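# Seat the steel peg fully in the block's hole

## Task

Slide the steel peg completely into the hole in the block while keeping the block in place; if the block ever ends up more than 1.5 cm from its starting position, the attempt fails outright. The peg must stay seated by itself, not just because a gripper holds it there. When finished, open the gripper and pull the arms away.

## Robot and tools

Robot: two 6-joint arms, left_arm and right_arm, each ending in a parallel two-finger gripper. They face each other across a table. Bases in the scene frame: left_arm at (-0.186, +0.530, +0.133) m, right_arm at (+0.064, -0.572, +0.096) m, so left_arm sits on the +y side. The names do not mean image sides.

Frame: one shared scene frame for all numbers. Origin is the table centre, +z is up, and the table surface is at z = +0.020 m. Positions are in metres. Orientations are quaternions written w first (qw, qx, qy, qz). On each gripper the fingers extend along its own +x axis and close along its y axis. The reported end_effector_position is the point between the finger pads, about 3 to 4 cm short of the fingertips. Reported positions can be slightly wrong, especially when an arm reaches far.

The 16-number row: every motion command uses one flat list of 16 numbers covering both arms, even if only one arm should move. Order: left_arm x, y, z, qw, qx, qy, qz, opening, then right_arm x, y, z, qw, qx, qy, qz, opening. x, y, z and the quaternion form an absolute target pose for that gripper in the scene frame, not an offset. Opening is a scale from -1 to +1: +1 is fully open (0.088 m), empty fingers touch at about -0.80, and anything lower adds no further closing. Closing from fully open takes at least about 0.5 s. To hold something, command an opening roughly 0.07 below the grip_measured value while gripping; a smaller gap grips more gently. An arm meant to stay still should be sent its last reported position and the quaternion you want held, every time; re-sending a drifted quaternion lets tilt build up.

Tools:
- execute_actions(actions, pictures): actions is an empty list (just report state, with pictures), one action {"rows": [...], "steps": n} or one wait {"steps": n}. An action holds 1 to 15 rows of 16 numbers and runs 12 to 15 control steps of 1/30 s; each row is used for one step and the final row repeats to fill the count. The result arrives 12 steps early; those remaining steps run while you compose your next reply. A wait of up to 300 steps counts from the previous result, including your reply time. Set pictures true to get images with an action.
- move(target, speed): target is one 16-number row as above. Each gripper travels a straight line toward its pose, both finishing together, over 0.5 to 10 s; longer paths are cut off at 10 s. speed is the path top speed in m/s, 0.002 to 0.5 (default 0.25); rotation is capped at twice that in rad/s. The opening is applied as the move begins. Paths ignore obstacles and the other arm. Slower speeds give softer contacts, and aiming far beyond a contact point presses harder.
- wait(seconds): 0 to 10 s of simulation with no new command.
- zoom_image(camera, region): enlarges a pixel rectangle [x0, y0, x1, y1] (origin top-left, at most 504 by 504) of cam_head_left, cam_head_right, cam_left_wrist or cam_right_wrist.
- read_manual(section): licence texts only; moves nothing.
- finished_scene(scene): ends the current scene, given its number, and grades it; irreversible.

Limits on targets: a command is rejected outright if its target lies more than 0.6 m from the arm's last reported position along any gripper axis. Each step the controller also trims the target to within 70 mm and 16 degrees of the measured pose, putting position ahead of orientation if both cannot be met. Long motions therefore need several calls; check the reported pose afterwards. Joint friction may leave the gripper short, slightly tilted, or unmoved on very small commands, so correct tilt when seen.

Reading results: the state line gives each gripper's position, quaternion and velocities. grip_measured is the finger gap on the opening scale; it can be off by about 1 mm and reads narrower (up to about 0.061) while squeezing something hard. "Hand target" shows where the controller is currently driving each gripper (only when no steps are pending). "pose unreachable" means a clearance check altered or blocked that arm's command; HELD marks steps where this happened. A move adds a "move:" line: done, off_target, moving, held or fault, plus limits; limits=paced means the sent pose was trimmed, limits=held means some steps were blocked and the arm may then lurch faster than the set speed. The distance of each gripper from its target is also given. Joint torque and external torque lines help sense contact but include friction and noise. Joint ranges and load limits are listed per arm; wrist joints tolerate only about 5.2 to 5.6 N m.

Avoid: pushing the block (keep it within 1.5 cm of its start), pressing hard into the block or table, reaching a joint's load limit (TORQUE FAULT freezes that arm for 10 s), the two arms colliding, dropping the peg or knocking anything off the table, and holding loads long enough to heat motors (MOTOR HOT warnings from 50 °C; a stop at 95 °C). Something may occasionally nudge loose objects. Insert gently and slowly, release, lift clear, and confirm with the cameras before finishing.

Each tool is called after "Request:" as name(argument=value, ...), one argument or row to a line, values as JSON.

## Session

Request:
execute_actions(
  actions=[],
)

Scene clock: 0.00 s of 4600.00 s.
left_arm: end_effector_position=(-0.1101, +0.2647, +0.1532) grip_measured=+1.000 end_effector_quat_wxyz=(+0.663, +0.338, +0.663, -0.078) end_effector_velocity=(+0.000, +0.002, +0.001) end_effector_angular_velocity=(+0.006, -0.013, +0.016) | right_arm: end_effector_position=(-0.2844, -0.5776, +0.2366) grip_measured=+1.000 end_effector_quat_wxyz=(+0.383, +0.078, +0.833, -0.392) end_effector_velocity=(+0.003, -0.000, -0.003) end_effector_angular_velocity=(-0.011, -0.013, -0.002)
Joint positions: left_arm=[ 0.057  1.976  1.232 -1.156 -0.17  -0.805  0.088] | right_arm=[ 1.403  1.319  0.817 -0.299 -0.228 -2.394  0.088]
Joint velocities: left_arm=[-0.002 -0.002 -0.002 -0.007 -0.007 -0.022  0.   ] | right_arm=[-0.002 -0.002 -0.007 -0.007 -0.007  0.007  0.   ]
Joint torques (N m, as the arm reports them, + toward a larger angle): no reading
External joint torques (N m, as the arm's controller estimates them; a push from outside toward a larger angle lowers the number): no reading
Heat: left arm: hottest waist 24 °C (+0.0 °C/min); right arm: hottest shoulder 23 °C (+0.0 °C/min).
Hand target (left_arm): -0.110, +0.265, +0.153; +0.663, +0.338, +0.663, -0.078
Hand target (right_arm): -0.284, -0.578, +0.237; +0.383, +0.078, +0.833, -0.392

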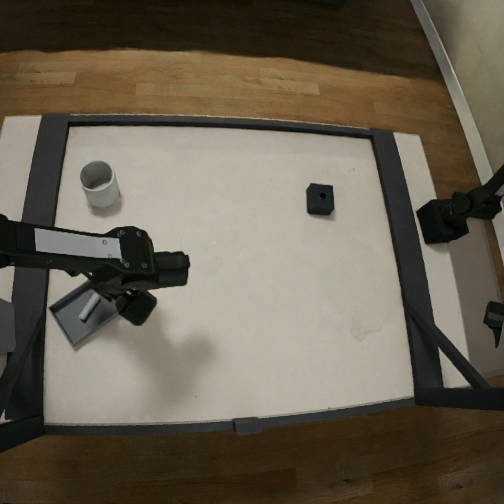

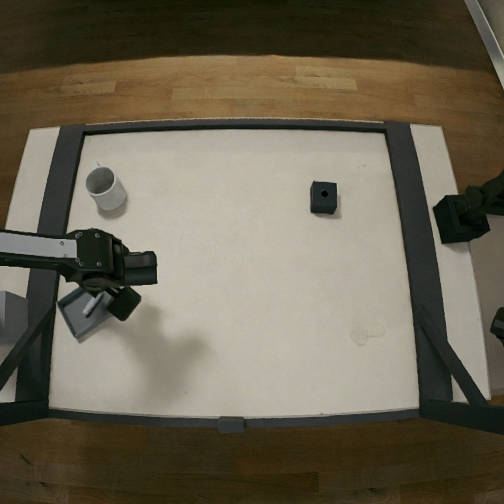

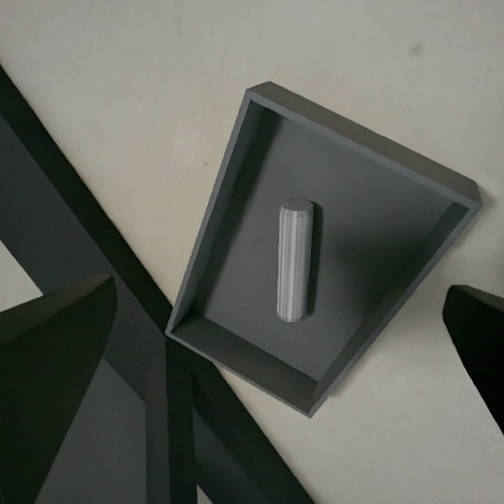

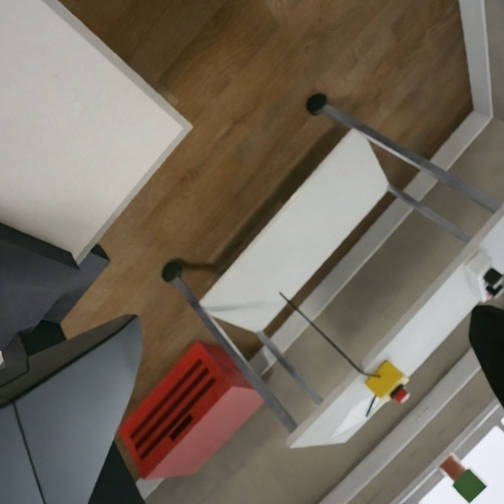

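Request:
move(
  target=[-0.118,0.298,0.11,0.678,0.199,0.678,-0.199,-0.05,-0.284,-0.578,0.237,0.383,0.078,0.833,-0.392,1],
  speed=0.15,
)

Scene clock: 3.57 s of 4600.00 s.
left_arm: end_effector_position=(-0.1182, +0.2975, +0.1084) grip_measured=-0.047 end_effector_quat_wxyz=(+0.679, +0.201, +0.679, -0.194) end_effector_velocity=(+0.001, +0.003, -0.002) end_effector_angular_velocity=(+0.004, -0.007, +0.024) | right_arm: end_effector_position=(-0.2844, -0.5776, +0.2366) grip_measured=+1.000 end_effector_quat_wxyz=(+0.383, +0.078, +0.833, -0.392) end_effector_velocity=(+0.002, -0.003, -0.001) end_effector_angular_velocity=(-0.021, -0.007, +0.008)
Joint positions: left_arm=[ 0.151  1.72   0.733 -0.592 -0.005 -0.725  0.037] | right_arm=[ 1.403  1.319  0.817 -0.299 -0.228 -2.394  0.088]
Joint velocities: left_arm=[ 0.002 -0.002 -0.012  0.007 -0.007 -0.022 -0.   ] | right_arm=[-0.002 -0.002 -0.002 -0.007 -0.022  0.007  0.   ]
Joint torques (N m, as the arm reports them, + toward a larger angle): left_arm=[ 0.04 -6.1   2.78  0.42  0.02  0.27] | right_arm=[ 0.11 -5.52  7.91  0.92 -0.19  0.05]
External joint torques (N m, as the arm's controller estimates them; a push from outside toward a larger angle lowers the number): left_arm=[ 0.01 -0.94 -1.26  0.15  0.07  0.27] | right_arm=[ 0.1  -0.66  1.07 -0.5  -0.05  0.02]
Heat: left arm: hottest waist 24 °C (+0.0 °C/min); right arm: hottest shoulder 23 °C (+0.0 °C/min).
Hand target (left_arm): -0.118, +0.298, +0.110; +0.679, +0.199, +0.678, -0.199
Hand target (right_arm): -0.284, -0.578, +0.237; +0.383, +0.078, +0.833, -0.392
Off the commanded pose (left_arm): 0.002 m, 1 deg.
Off the commanded pose (right_arm): 0.001 m, 0 deg.
Kept back: nothing.
move: done
camera_calibration (this result's frames):
cam_left_wrist: T_world_to_cam=[[-0.500258, -0.865648, 0.0198545, 0.200398], [-0.800731, 0.471225, 0.369832, -0.248317], [-0.329501, 0.169114, -0.928886, 0.0810226], [0, 0, 0, 1]] pos_world=[-0.0718873, 0.276786, 0.163118]

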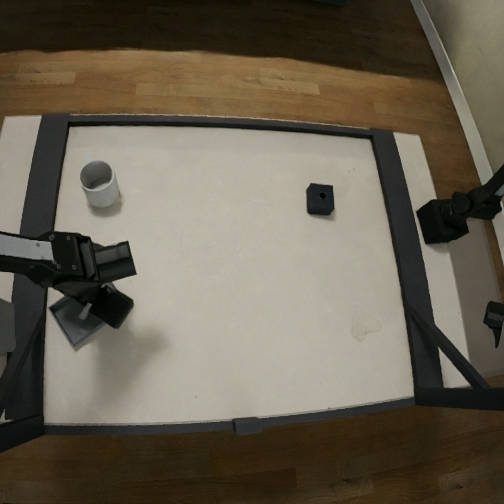

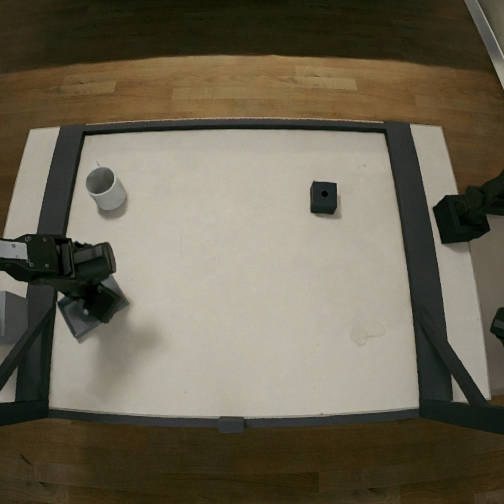

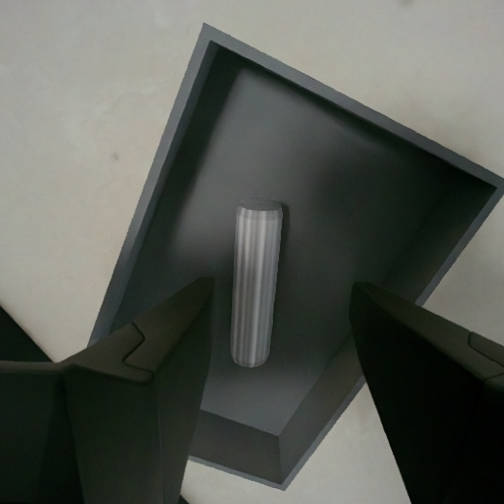

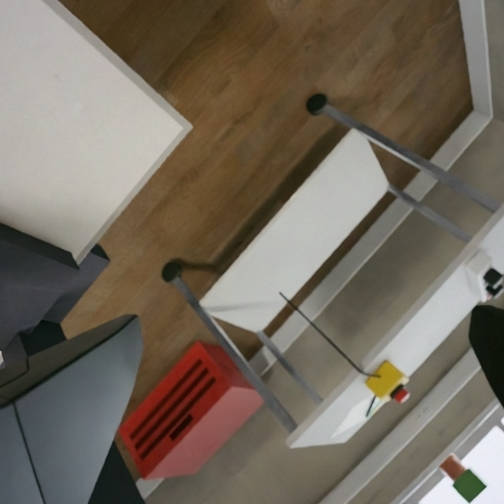

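Request:
move(
  target=[-0.116,0.301,0.061,0.678,0.199,0.678,-0.199,-0.05,-0.284,-0.578,0.237,0.383,0.078,0.833,-0.392,1],
  speed=0.05,
)

Request:
move(
  target=[-0.116,0.301,0.061,0.678,0.199,0.678,-0.199,-0.62,-0.284,-0.578,0.237,0.383,0.078,0.833,-0.392,1],
)

Scene clock: 5.53 s of 4600.00 s.
left_arm: end_effector_position=(-0.1154, +0.2982, +0.0635) grip_measured=-0.047 end_effector_quat_wxyz=(+0.681, +0.195, +0.677, -0.200) end_effector_velocity=(-0.000, +0.003, -0.001) end_effector_angular_velocity=(+0.014, -0.003, +0.020) | right_arm: end_effector_position=(-0.2844, -0.5776, +0.2366) grip_measured=+1.000 end_effector_quat_wxyz=(+0.383, +0.078, +0.833, -0.392) end_effector_velocity=(+0.003, -0.000, -0.001) end_effector_angular_velocity=(-0.012, -0.018, -0.002)
Joint positions: left_arm=[ 0.165  1.868  0.661 -0.355 -0.002 -0.711  0.037] | right_arm=[ 1.403  1.319  0.817 -0.299 -0.228 -2.394  0.088]
Joint velocities: left_arm=[-0.002  0.002 -0.002 -0.007 -0.007 -0.022 -0.   ] | right_arm=[-0.002 -0.002  0.002 -0.022 -0.007  0.007  0.   ]
Joint torques (N m, as the arm reports them, + toward a larger angle): left_arm=[ 0.13 -4.42  2.25  0.5   0.07  0.25] | right_arm=[ 0.16 -5.55  7.87  0.91 -0.19  0.07]
External joint torques (N m, as the arm's controller estimates them; a push from outside toward a larger angle lowers the number): left_arm=[ 0.13  0.99 -1.01  0.19  0.11  0.25] | right_arm=[ 0.14 -0.75  1.12 -0.48 -0.06  0.04]
Heat: left arm: hottest waist 24 °C (+0.0 °C/min); right arm: hottest shoulder 23 °C (+0.0 °C/min).
Hand target (left_arm): -0.116, +0.301, +0.061; +0.678, +0.199, +0.679, -0.199
Hand target (right_arm): -0.284, -0.578, +0.237; +0.383, +0.078, +0.833, -0.392
Off the commanded pose (left_arm): 0.004 m, 1 deg.
Off the commanded pose (right_arm): 0.001 m, 0 deg.
Kept back: nothing.
move: done
camera_calibration (this result's frames):
cam_left_wrist: T_world_to_cam=[[-0.500311, -0.865184, 0.0338523, 0.202255], [-0.801428, 0.477533, 0.360105, -0.231155], [-0.327723, 0.153035, -0.932297, 0.04534], [0, 0, 0, 1]] pos_world=[-0.0692045, 0.278434, 0.118664]

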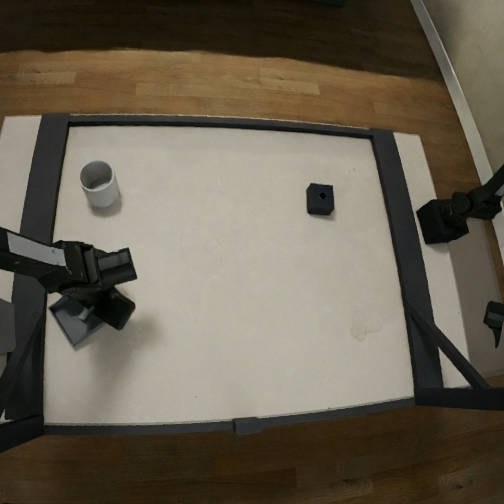

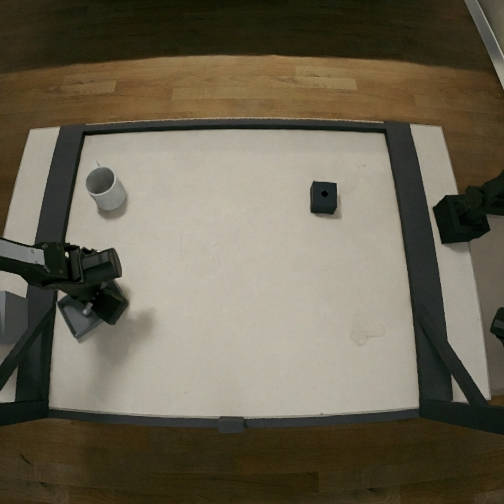

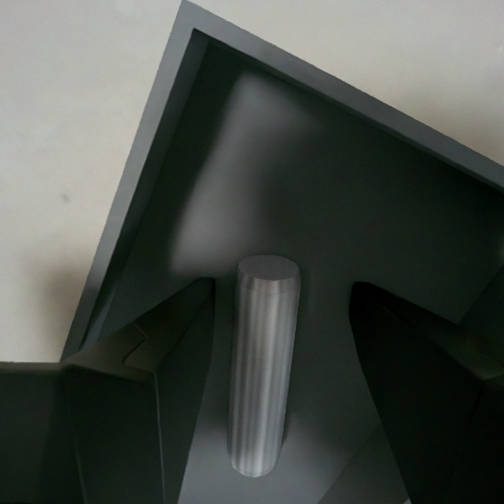

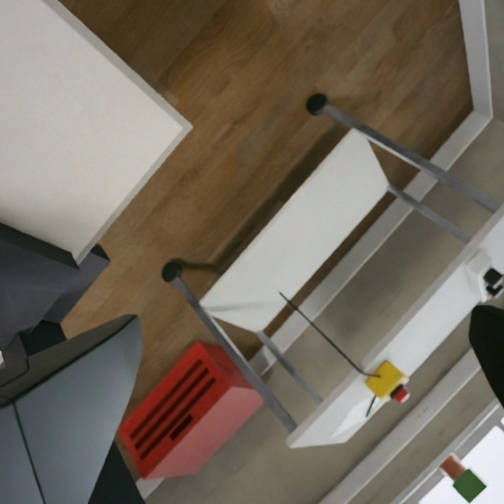

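Scene clock: 6.23 s of 4600.00 s.
left_arm: end_effector_position=(-0.1154, +0.2982, +0.0635) grip_measured=-0.515 end_effector_quat_wxyz=(+0.681, +0.195, +0.677, -0.200) end_effector_velocity=(+0.001, +0.003, +0.000) end_effector_angular_velocity=(+0.009, -0.005, +0.010) | right_arm: end_effector_position=(-0.2844, -0.5776, +0.2366) grip_measured=+1.000 end_effector_quat_wxyz=(+0.383, +0.078, +0.833, -0.392) end_effector_velocity=(+0.004, -0.002, -0.003) end_effector_angular_velocity=(-0.002, -0.020, +0.013)
Joint positions: left_arm=[ 0.165  1.868  0.661 -0.355 -0.002 -0.711  0.014] | right_arm=[ 1.403  1.319  0.817 -0.299 -0.228 -2.394  0.088]
Joint velocities: left_arm=[ 0.002 -0.002 -0.002 -0.007 -0.007 -0.007 -0.   ] | right_arm=[ 0.002 -0.002 -0.002 -0.022 -0.007 -0.007  0.   ]
Joint torques (N m, as the arm reports them, + toward a larger angle): left_arm=[ 0.17 -4.43  2.05  0.61  0.05  0.25] | right_arm=[ 0.14 -5.49  7.84  0.93 -0.19  0.07]
External joint torques (N m, as the arm's controller estimates them; a push from outside toward a larger angle lowers the number): left_arm=[ 0.15  1.02 -1.26  0.3   0.1   0.25] | right_arm=[ 0.14 -0.69  1.13 -0.45 -0.05  0.04]
Heat: left arm: hottest waist 24 °C (+0.0 °C/min); right arm: hottest shoulder 23 °C (+0.0 °C/min).
Hand target (left_arm): -0.116, +0.301, +0.061; +0.678, +0.199, +0.679, -0.199
Hand target (right_arm): -0.284, -0.578, +0.237; +0.383, +0.078, +0.833, -0.392
Off the commanded pose (left_arm): 0.004 m, 1 deg.
Off the commanded pose (right_arm): 0.001 m, 0 deg.
Kept back: nothing.
move: done
camera_calibration (this result's frames):
cam_left_wrist: T_world_to_cam=[[-0.500311, -0.865184, 0.0338523, 0.202255], [-0.801428, 0.477533, 0.360105, -0.231155], [-0.327723, 0.153035, -0.932297, 0.04534], [0, 0, 0, 1]] pos_world=[-0.0692045, 0.278434, 0.118664]

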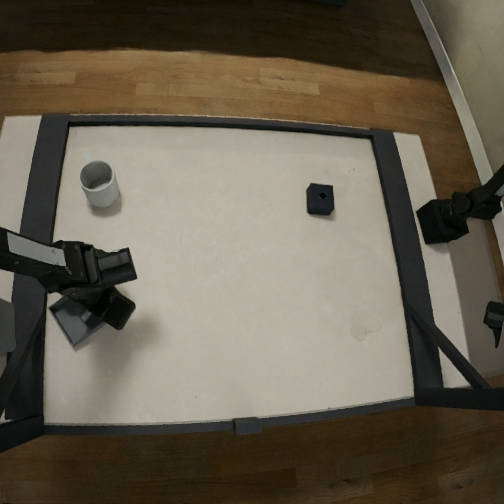

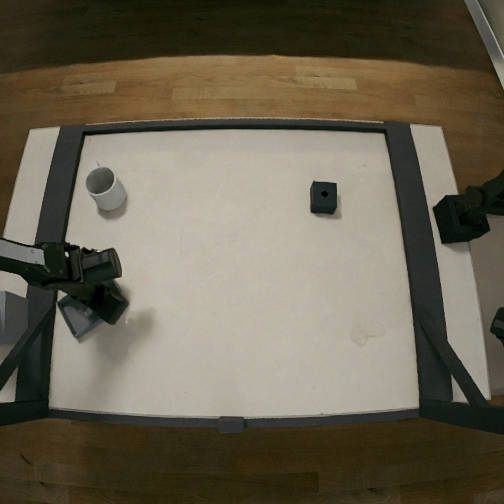

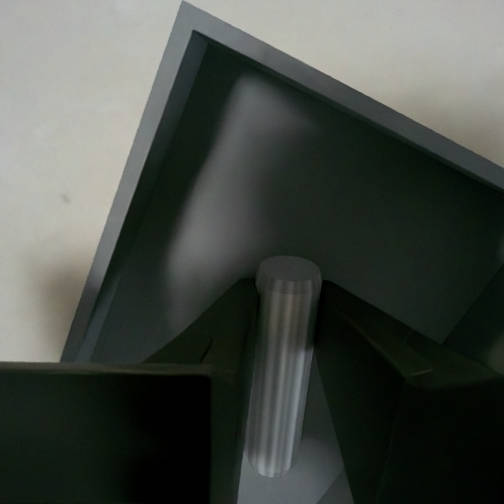

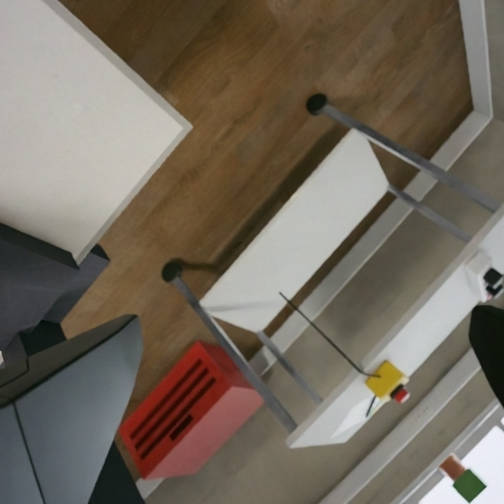

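Request:
move(
  target=[-0.116,0.29,0.16,0.678,0.199,0.678,-0.199,-0.62,-0.1,-0.35,0.25,0.633,0,0,0.774,0.2],
  speed=0.2,
)

Request:
move(
  target=[-0.05,0.0,0.10,0.79,0,0,-0.613,-0.62,0.0,-0.25,0.15,0.633,0,0,0.774,0.2],
  speed=0.2,
)

Scene clock: 14.87 s of 4600.00 s.
left_arm: end_effector_position=(-0.1164, +0.2949, +0.1548) grip_measured=-0.515 end_effector_quat_wxyz=(+0.675, +0.207, +0.681, -0.194) end_effector_velocity=(-0.001, +0.006, -0.001) end_effector_angular_velocity=(+0.028, +0.000, +0.005) | right_arm: end_effector_position=(-0.1007, -0.3514, +0.2479) grip_measured=+0.202 end_effector_quat_wxyz=(+0.629, -0.001, -0.002, +0.777) end_effector_velocity=(+0.001, +0.001, -0.001) end_effector_angular_velocity=(-0.021, +0.012, +0.000)
Joint positions: left_arm=[ 0.157  1.618  0.848 -0.821 -0.002 -0.711  0.014] | right_arm=[ 0.982  1.236  0.07   1.168  0.858 -0.005  0.049]
Joint velocities: left_arm=[-0.002  0.002 -0.002 -0.022 -0.007 -0.007 -0.   ] | right_arm=[-0.007 -0.032  0.007 -0.066 -0.007  0.037  0.   ]
Joint torques (N m, as the arm reports them, + toward a larger angle): left_arm=[-0.3  -6.25  5.73  0.05  0.07 -0.16] | right_arm=[-0.36 -3.26  6.49  1.05  0.05  0.22]
External joint torques (N m, as the arm's controller estimates them; a push from outside toward a larger angle lowers the number): left_arm=[-0.29 -1.21  1.03 -0.2   0.11 -0.16] | right_arm=[-0.35 -0.87  1.53 -0.51  0.05  0.2 ]
Heat: left arm: hottest waist 24 °C (+0.0 °C/min); right arm: hottest shoulder 24 °C (+4.0 °C/min).
Hand target (left_arm): -0.116, +0.291, +0.160; +0.678, +0.199, +0.678, -0.199
Hand target (right_arm): -0.100, -0.350, +0.250; +0.631, +0.004, +0.001, +0.775
Off the commanded pose (left_arm): 0.007 m, 1 deg.
Off the commanded pose (right_arm): 0.003 m, 1 deg.
Kept back: nothing.
move: done
camera_calibration (this result's frames):
cam_left_wrist: T_world_to_cam=[[-0.506699, -0.862018, 0.0134984, 0.197272], [-0.794657, 0.473061, 0.380438, -0.264228], [-0.33433, 0.182041, -0.924708, 0.120143], [0, 0, 0, 1]] pos_world=[-0.0698457, 0.273177, 0.208957]
cam_right_wrist: T_world_to_cam=[[0.97434, 0.217785, -0.0568501, 0.201643], [0.0179235, -0.326844, -0.944908, 0.149744], [-0.224368, 0.919643, -0.32236, 0.465104], [0, 0, 0, 1]] pos_world=[-0.0947985, -0.422701, 0.302889]

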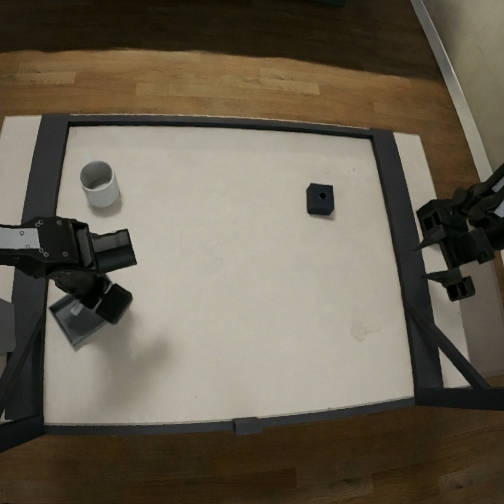

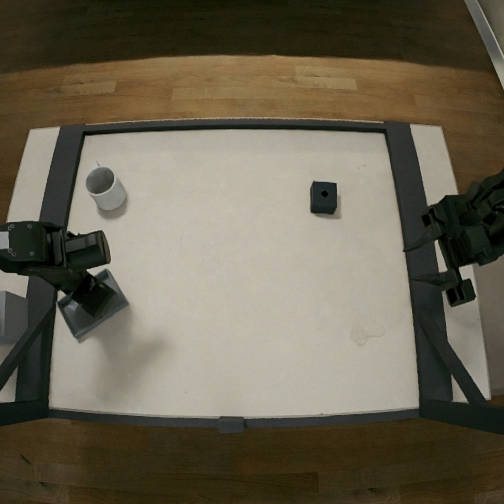

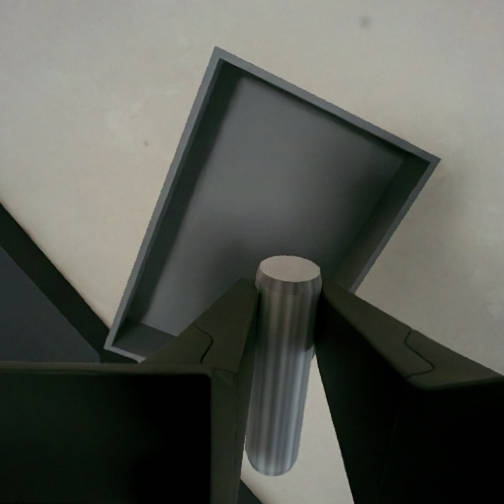

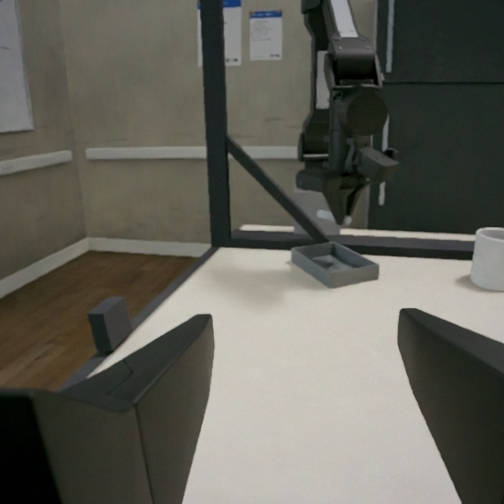

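Scene clock: 19.70 s of 4600.00 s.
left_arm: end_effector_position=(-0.0502, +0.0012, +0.1021) grip_measured=-0.515 end_effector_quat_wxyz=(+0.793, +0.001, +0.005, -0.610) end_effector_velocity=(-0.000, -0.000, -0.002) end_effector_angular_velocity=(+0.005, +0.009, +0.005) | right_arm: end_effector_position=(-0.0020, -0.2513, +0.1530) grip_measured=+0.202 end_effector_quat_wxyz=(+0.631, -0.078, +0.066, +0.769) end_effector_velocity=(-0.000, -0.001, +0.000) end_effector_angular_velocity=(+0.003, -0.005, +0.006)
Joint positions: left_arm=[ 0.119  2.711  1.174  1.529 -0.011 -0.004  0.014] | right_arm=[0.123 1.9   0.124 1.571 0.01  0.006 0.049]
Joint velocities: left_arm=[-0.002  0.002  0.002 -0.007 -0.007 -0.007 -0.   ] | right_arm=[-0.002  0.002 -0.002  0.007 -0.007 -0.007 -0.   ]
Joint torques (N m, as the arm reports them, + toward a larger angle): left_arm=[ 0.16 -8.73  3.72  2.15  0.08  0.31] | right_arm=[-0.26 -3.95  2.96  1.56 -0.15 -0.13]
External joint torques (N m, as the arm's controller estimates them; a push from outside toward a larger angle lowers the number): left_arm=[0.22 1.11 0.55 0.44 0.07 0.31] | right_arm=[-0.25  0.66  0.88 -0.27 -0.15 -0.14]
Heat: left arm: hottest shoulder 25 °C (+3.0 °C/min); right arm: hottest shoulder 24 °C (+3.0 °C/min).
Hand target (left_arm): -0.049, +0.000, +0.102; +0.793, +0.001, -0.001, -0.610
Hand target (right_arm): -0.001, -0.250, +0.152; +0.630, -0.081, +0.066, +0.769
Off the commanded pose (left_arm): 0.002 m, 1 deg.
Off the commanded pose (right_arm): 0.004 m, 12 deg.
joint sent to its limit (right arm) — the command would take joint 4 (wrist pitch) past its upper limit, so that joint was sent only as far as its limit.
Kept back: nothing.
move: off_target (right_arm)
camera_calibration (this result's frames):
cam_left_wrist: T_world_to_cam=[[-0.972584, -0.22788, 0.0463839, -0.0491495], [-0.127299, 0.354775, -0.926245, 0.114388], [0.194617, -0.906755, -0.374058, 0.118721], [0, 0, 0, 1]] pos_world=[-0.0563456, 0.0558687, 0.15264]
cam_right_wrist: T_world_to_cam=[[0.978997, 0.19311, -0.0653673, 0.0733794], [0.0436415, -0.511697, -0.858057, 0.0313898], [-0.199147, 0.837182, -0.509378, 0.372582], [0, 0, 0, 1]] pos_world=[0.00099053, -0.310027, 0.221516]

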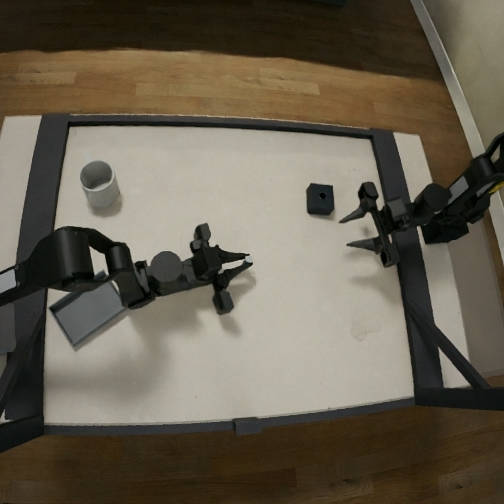

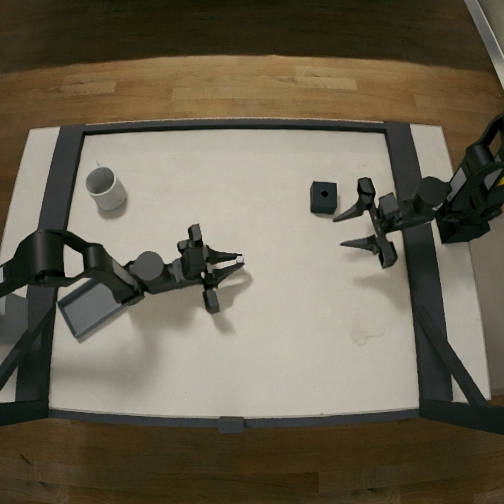

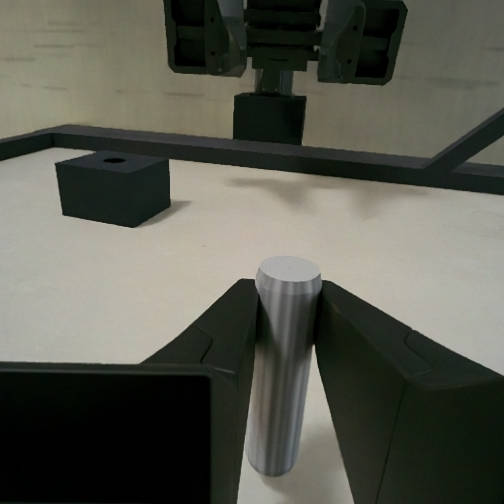

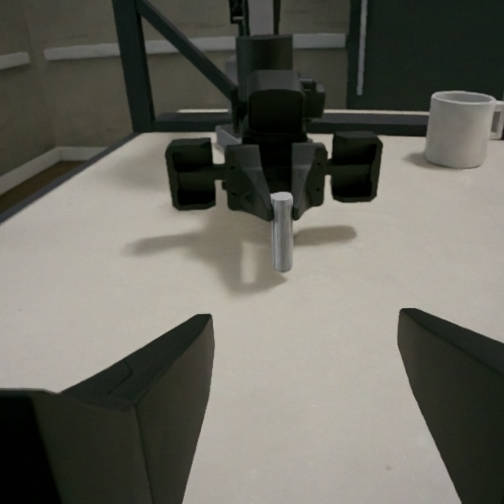

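Request:
move(
  target=[-0.035,-0.06,0.08,0.79,0,0,-0.613,-0.62,0.02,-0.33,0.2,0.548,-0.387,0.317,0.670,0.2],
  speed=0.1,
)

Request:
move(
  target=[-0.035,-0.06,0.066,0.79,0,0,-0.613,-0.62,0.02,-0.33,0.2,0.548,-0.387,0.317,0.670,0.2],
  speed=0.02,
)

Scene clock: 24.90 s of 4600.00 s.
left_arm: end_effector_position=(-0.0352, -0.0622, +0.0938) grip_measured=-0.515 end_effector_quat_wxyz=(+0.790, -0.009, -0.009, -0.613) end_effector_velocity=(-0.000, -0.000, +0.001) end_effector_angular_velocity=(-0.005, -0.009, +0.005) | right_arm: end_effector_position=(+0.0197, -0.3304, +0.1978) grip_measured=+0.202 end_effector_quat_wxyz=(+0.551, -0.386, +0.316, +0.669) end_effector_velocity=(+0.000, -0.005, -0.005) end_effector_angular_velocity=(-0.032, -0.003, +0.008)
Joint positions: left_arm=[ 0.12   2.86   1.543  1.343 -0.003 -0.004  0.014] | right_arm=[ 0.094  1.045  0.638 -0.638 -0.005 -0.014  0.049]
Joint velocities: left_arm=[-0.002  0.002  0.002  0.007 -0.007  0.007 -0.   ] | right_arm=[-0.002  0.007 -0.002 -0.022 -0.007 -0.007 -0.   ]
Joint torques (N m, as the arm reports them, + toward a larger angle): left_arm=[ 0.13 -8.46  4.03  1.05  0.08  0.17] | right_arm=[-0.18 -2.29  8.73  0.69 -0.14 -0.15]
External joint torques (N m, as the arm's controller estimates them; a push from outside toward a larger angle lowers the number): left_arm=[ 0.03  2.8  -0.16 -0.65  0.09  0.16] | right_arm=[-0.17  0.46  2.09 -0.5  -0.14 -0.16]
Heat: left arm: hottest shoulder 26 °C (+4.8 °C/min); right arm: hottest shoulder 24 °C (+2.4 °C/min).
Hand target (left_arm): -0.035, -0.060, +0.080; +0.790, +0.000, +0.000, -0.613
Hand target (right_arm): +0.020, -0.329, +0.198; +0.550, -0.388, +0.316, +0.669
Off the commanded pose (left_arm): 0.014 m, 1 deg.
Off the commanded pose (right_arm): 0.002 m, 0 deg.
Kept back: nothing.
move: off_target (left_arm)
camera_calibration (this result's frames):
cam_left_wrist: T_world_to_cam=[[-0.974763, -0.21855, 0.0455346, -0.0480558], [-0.116653, 0.324733, -0.938584, 0.130694], [0.190341, -0.920209, -0.342032, 0.051191], [0, 0, 0, 1]] pos_world=[-0.041341, -0.00583676, 0.142364]
cam_right_wrist: T_world_to_cam=[[0.988632, 0.14576, -0.0368777, 0.0489112], [0.135995, -0.971509, -0.194101, -0.256654], [-0.0641192, 0.18688, -0.980288, 0.341486], [0, 0, 0, 1]] pos_world=[0.00844423, -0.320288, 0.286742]

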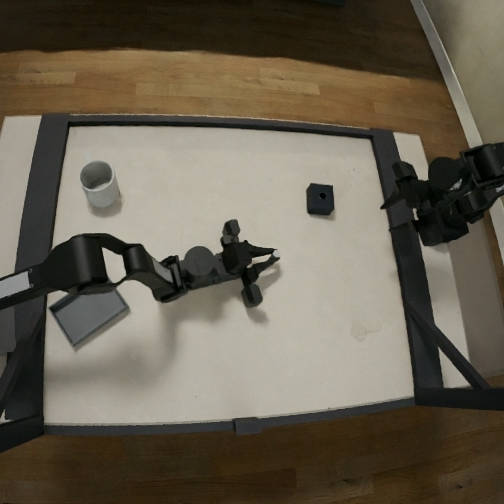

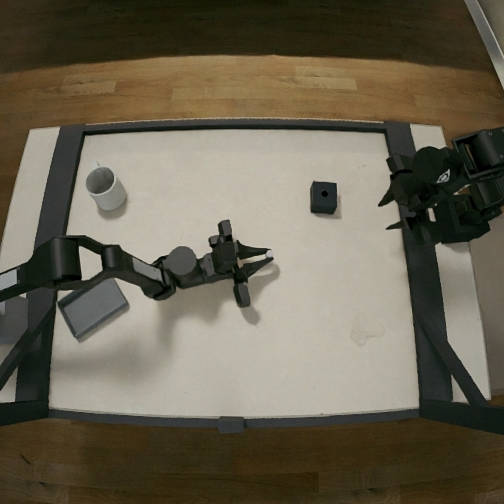

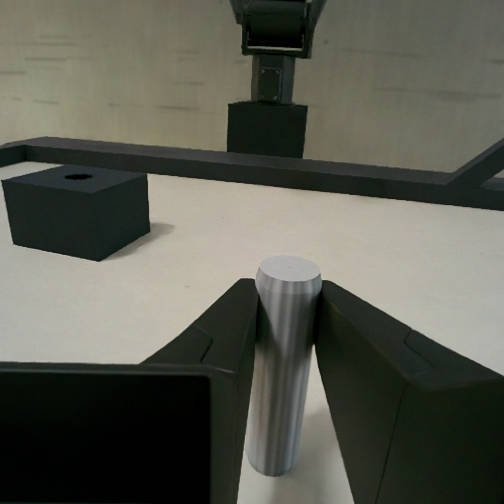

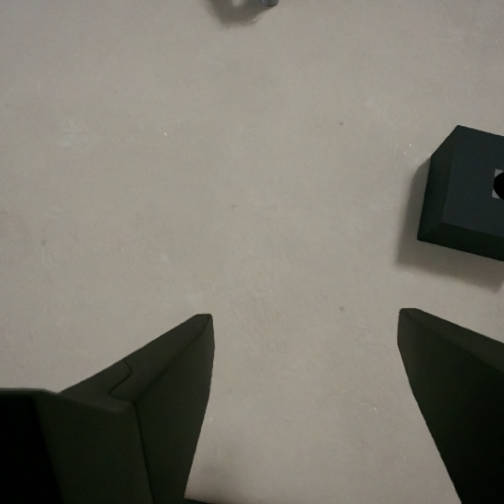

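Scene clock: 26.53 s of 4600.00 s.
left_arm: end_effector_position=(-0.0344, -0.0655, +0.0906) grip_measured=-0.515 end_effector_quat_wxyz=(+0.790, -0.017, -0.018, -0.613) end_effector_velocity=(-0.000, -0.001, -0.003) end_effector_angular_velocity=(+0.018, -0.003, +0.005) | right_arm: end_effector_position=(+0.0197, -0.3311, +0.1985) grip_measured=+0.202 end_effector_quat_wxyz=(+0.549, -0.387, +0.318, +0.669) end_effector_velocity=(-0.002, -0.004, -0.003) end_effector_angular_velocity=(-0.015, +0.013, +0.015)
Joint positions: left_arm=[ 0.12   2.895  1.583  1.361 -0.003 -0.004  0.014] | right_arm=[ 0.09   1.045  0.643 -0.648 -0.011 -0.018  0.049]
Joint velocities: left_arm=[-0.002 -0.002  0.002 -0.022 -0.007  0.007  0.   ] | right_arm=[-0.002 -0.002 -0.007 -0.007 -0.022 -0.007  0.   ]
Joint torques (N m, as the arm reports them, + toward a larger angle): left_arm=[ 0.15 -7.14  3.02  0.89  0.09  0.14] | right_arm=[-0.24 -2.73  8.71  0.72 -0.16 -0.13]
External joint torques (N m, as the arm's controller estimates them; a push from outside toward a larger angle lowers the number): left_arm=[ 0.17  4.08 -1.15 -0.77  0.09  0.13] | right_arm=[-0.26  0.03  2.07 -0.46 -0.14 -0.13]
Heat: left arm: hottest shoulder 27 °C (+6.8 °C/min); right arm: hottest shoulder 24 °C (+2.3 °C/min).
Hand target (left_arm): -0.035, -0.059, +0.067; +0.790, -0.000, -0.000, -0.613
Hand target (right_arm): +0.020, -0.330, +0.200; +0.548, -0.387, +0.317, +0.670
Off the commanded pose (left_arm): 0.025 m, 3 deg.
Off the commanded pose (right_arm): 0.002 m, 0 deg.
Kept back: nothing.
move: off_target (left_arm)
camera_calibration (this result's frames):
cam_left_wrist: T_world_to_cam=[[-0.975025, -0.217514, 0.0448687, -0.0476993], [-0.111176, 0.303124, -0.946444, 0.128399], [0.192264, -0.927795, -0.319736, 0.0444634], [0, 0, 0, 1]] pos_world=[-0.0407818, -0.00804319, 0.13788]
cam_right_wrist: T_world_to_cam=[[0.988108, 0.148439, -0.0401039, 0.0505272], [0.138365, -0.972152, -0.189145, -0.258482], [-0.0670636, 0.181346, -0.98113, 0.340705], [0, 0, 0, 1]] pos_world=[0.00868756, -0.32057, 0.287412]

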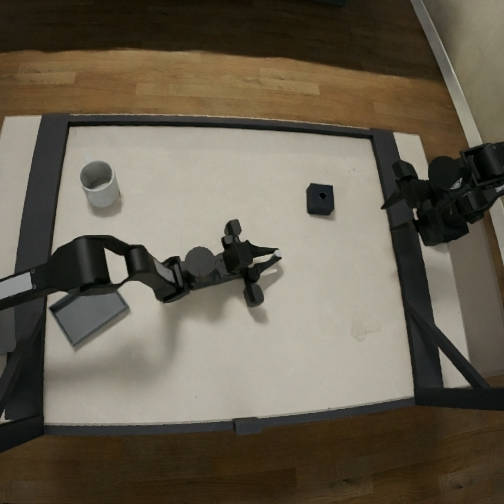

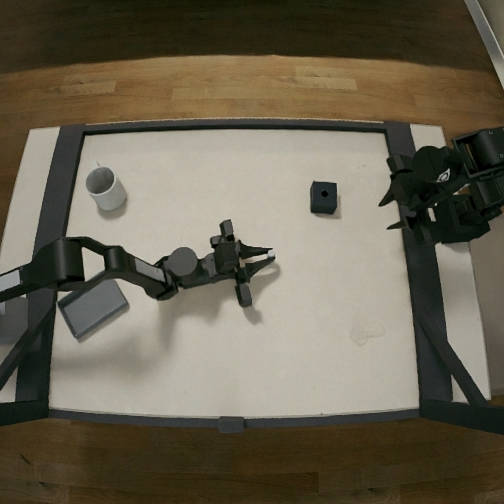

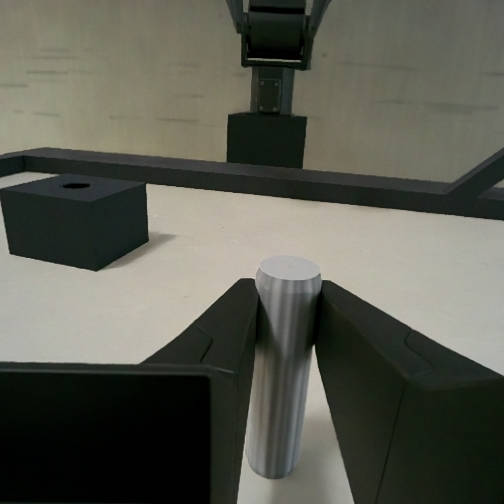

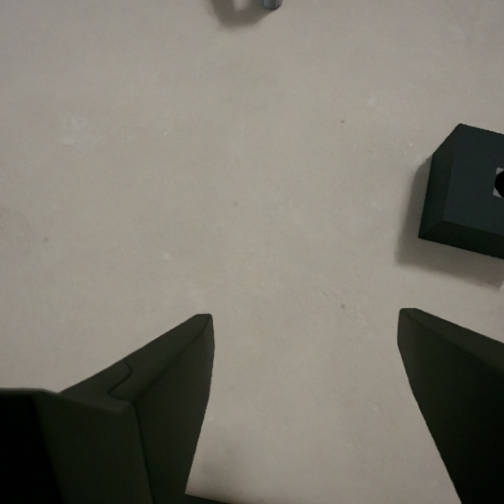

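Request:
move(
  target=[-0.035,-0.06,0.17,0.559,0.559,-0.433,-0.433,-0.62,0.02,-0.33,0.2,0.548,-0.387,0.317,0.670,0.2],
  speed=0.3,
)

Request:
move(
  target=[-0.035,-0.06,0.15,0.014,0.79,-0.613,-0.011,-0.62,0.0,-0.25,0.27,0.548,-0.387,0.317,0.670,0.2],
  speed=0.3,
)

Scene clock: 30.67 s of 4600.00 s.
left_arm: end_effector_position=(-0.0362, -0.0586, +0.1557) grip_measured=-0.515 end_effector_quat_wxyz=(+0.556, +0.561, -0.425, -0.442) end_effector_velocity=(+0.001, +0.002, -0.002) end_effector_angular_velocity=(+0.010, +0.010, +0.020) | right_arm: end_effector_position=(+0.0197, -0.3311, +0.1986) grip_measured=+0.202 end_effector_quat_wxyz=(+0.548, -0.387, +0.318, +0.670) end_effector_velocity=(+0.002, -0.003, -0.003) end_effector_angular_velocity=(-0.010, -0.012, +0.000)
Joint positions: left_arm=[ 0.12   2.614  1.398  1.192 -0.001  1.562  0.014] | right_arm=[ 0.09   1.045  0.644 -0.648 -0.012 -0.018  0.049]
Joint velocities: left_arm=[-0.002 -0.007 -0.012 -0.007 -0.022 -0.007 -0.   ] | right_arm=[-0.002 -0.002 -0.007 -0.007  0.007 -0.007  0.   ]
Joint torques (N m, as the arm reports them, + toward a larger angle): left_arm=[  0.05 -12.83   3.9    1.8   -0.02   0.19] | right_arm=[-0.29 -2.69  8.7   0.66 -0.16 -0.15]
External joint torques (N m, as the arm's controller estimates them; a push from outside toward a larger angle lowers the number): left_arm=[ 0.12 -1.7  -0.83  0.07 -0.03  0.25] | right_arm=[-0.29  0.04  2.07 -0.52 -0.15 -0.15]
Heat: left arm: hottest shoulder 29 °C (+9.8 °C/min); right arm: hottest shoulder 24 °C (+2.0 °C/min).
Hand target (left_arm): -0.035, -0.060, +0.170; +0.559, +0.559, -0.433, -0.433
Hand target (right_arm): +0.020, -0.330, +0.200; +0.548, -0.387, +0.317, +0.670
Off the commanded pose (left_arm): 0.014 m, 1 deg.
Off the commanded pose (right_arm): 0.002 m, 0 deg.
Kept back: nothing.
move: off_target (left_arm)
camera_calibration (this result's frames):
cam_left_wrist: T_world_to_cam=[[-0.0622357, 0.0390549, -0.997297, 0.159466], [0.809441, 0.586555, -0.0275427, 0.0945731], [0.583894, -0.808967, -0.0681173, 0.053973], [0, 0, 0, 1]] pos_world=[-0.0981414, -0.0180379, 0.165316]
cam_right_wrist: T_world_to_cam=[[0.988025, 0.148953, -0.0402447, 0.0507885], [0.138845, -0.972084, -0.189144, -0.258438], [-0.0672948, 0.181291, -0.981124, 0.34078], [0, 0, 0, 1]] pos_world=[0.00863531, -0.320569, 0.287509]

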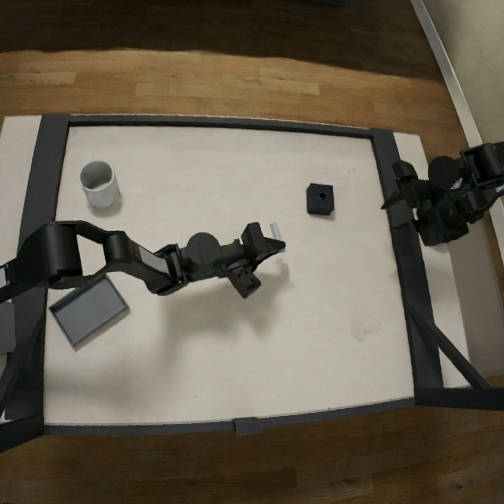

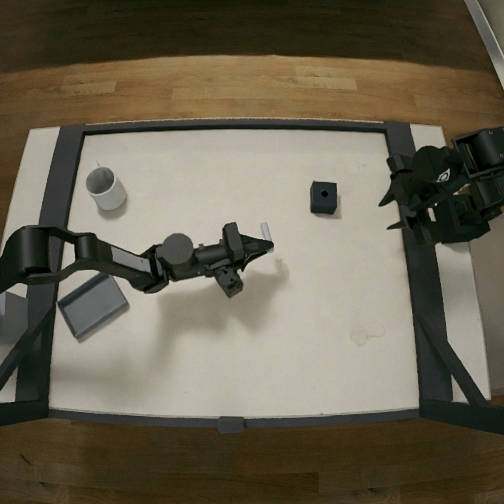

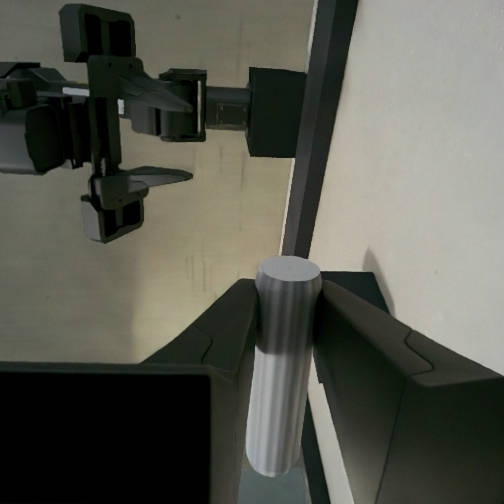

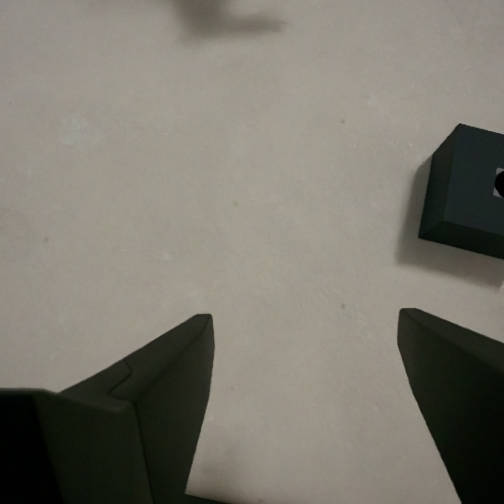

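Scene clock: 33.70 s of 4600.00 s.
left_arm: end_effector_position=(-0.0359, -0.0583, +0.1485) grip_measured=-0.516 end_effector_quat_wxyz=(+0.014, +0.790, -0.612, -0.018) end_effector_velocity=(-0.003, -0.001, -0.001) end_effector_angular_velocity=(+0.005, +0.009, +0.000) | right_arm: end_effector_position=(+0.0008, -0.2514, +0.2710) grip_measured=+0.202 end_effector_quat_wxyz=(+0.548, -0.386, +0.315, +0.672) end_effector_velocity=(-0.002, -0.002, -0.002) end_effector_angular_velocity=(-0.015, +0.013, +0.015)
Joint positions: left_arm=[ 0.12   2.644  1.408  1.224 -0.003  3.098  0.014] | right_arm=[ 0.108  1.361  1.126 -0.809 -0.004 -0.007  0.049]
Joint velocities: left_arm=[-0.007 -0.002 -0.002 -0.007 -0.007 -0.007 -0.   ] | right_arm=[-0.002  0.002 -0.002 -0.007 -0.022 -0.007 -0.   ]
Joint torques (N m, as the arm reports them, + toward a larger angle): left_arm=[ 0.03 -9.58  5.61  2.16  0.05  0.18] | right_arm=[ 0.32 -4.34  8.78  0.67  0.04  0.15]
External joint torques (N m, as the arm's controller estimates them; a push from outside toward a larger angle lowers the number): left_arm=[0.12 1.3  1.1  0.49 0.05 0.19] | right_arm=[ 0.33  0.7   2.12 -0.5   0.06  0.15]
Heat: left arm: hottest shoulder 29 °C (+8.9 °C/min); right arm: hottest shoulder 24 °C (+1.8 °C/min).
Hand target (left_arm): -0.035, -0.060, +0.150; +0.014, +0.790, -0.613, -0.011
Hand target (right_arm): -0.000, -0.250, +0.270; +0.548, -0.387, +0.317, +0.670
Off the commanded pose (left_arm): 0.002 m, 1 deg.
Off the commanded pose (right_arm): 0.002 m, 0 deg.
Kept back: nothing.
move: done
camera_calibration (this result's frames):
cam_left_wrist: T_world_to_cam=[[0.956834, 0.277758, -0.0855513, 0.067416], [-0.0220037, 0.362747, 0.931628, -0.0914145], [0.2898, -0.889531, 0.353201, -0.0242447], [0, 0, 0, 1]] pos_world=[-0.0594913, -0.00713137, 0.0994951]
cam_right_wrist: T_world_to_cam=[[0.987396, 0.153157, -0.0398989, 0.0614508], [0.142633, -0.970364, -0.195061, -0.162624], [-0.0685913, 0.186911, -0.979979, 0.397256], [0, 0, 0, 1]] pos_world=[-0.0102324, -0.241467, 0.360033]

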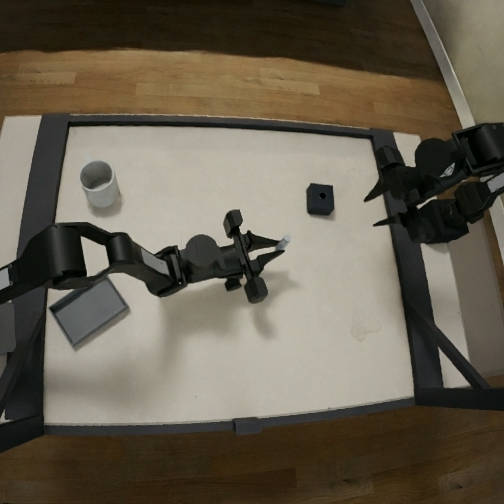

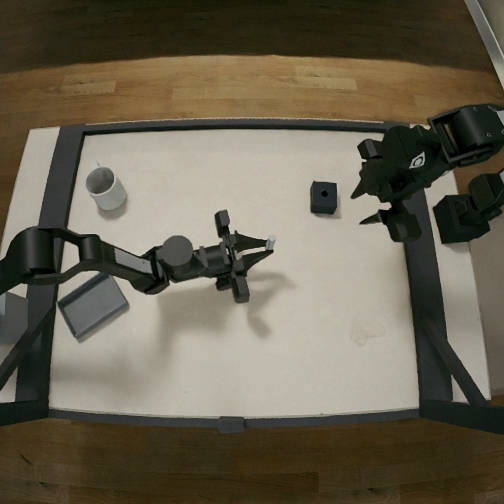

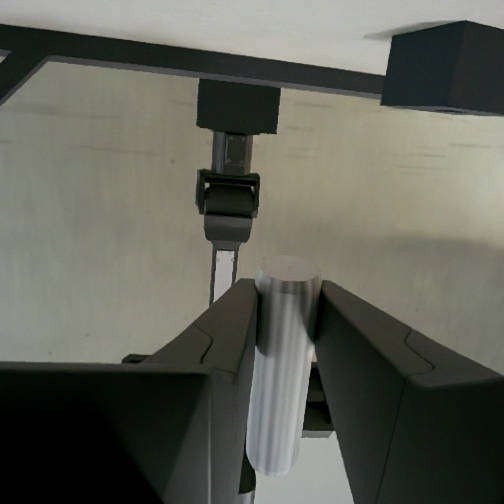

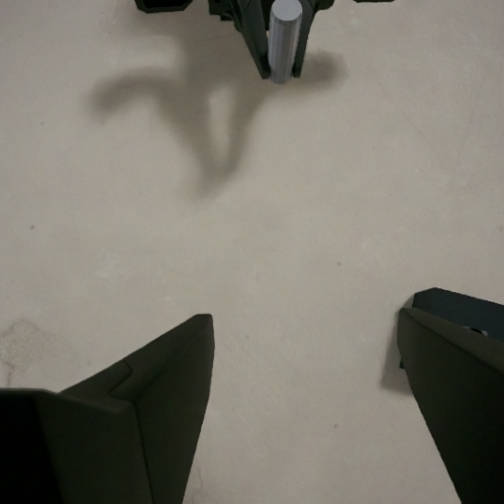

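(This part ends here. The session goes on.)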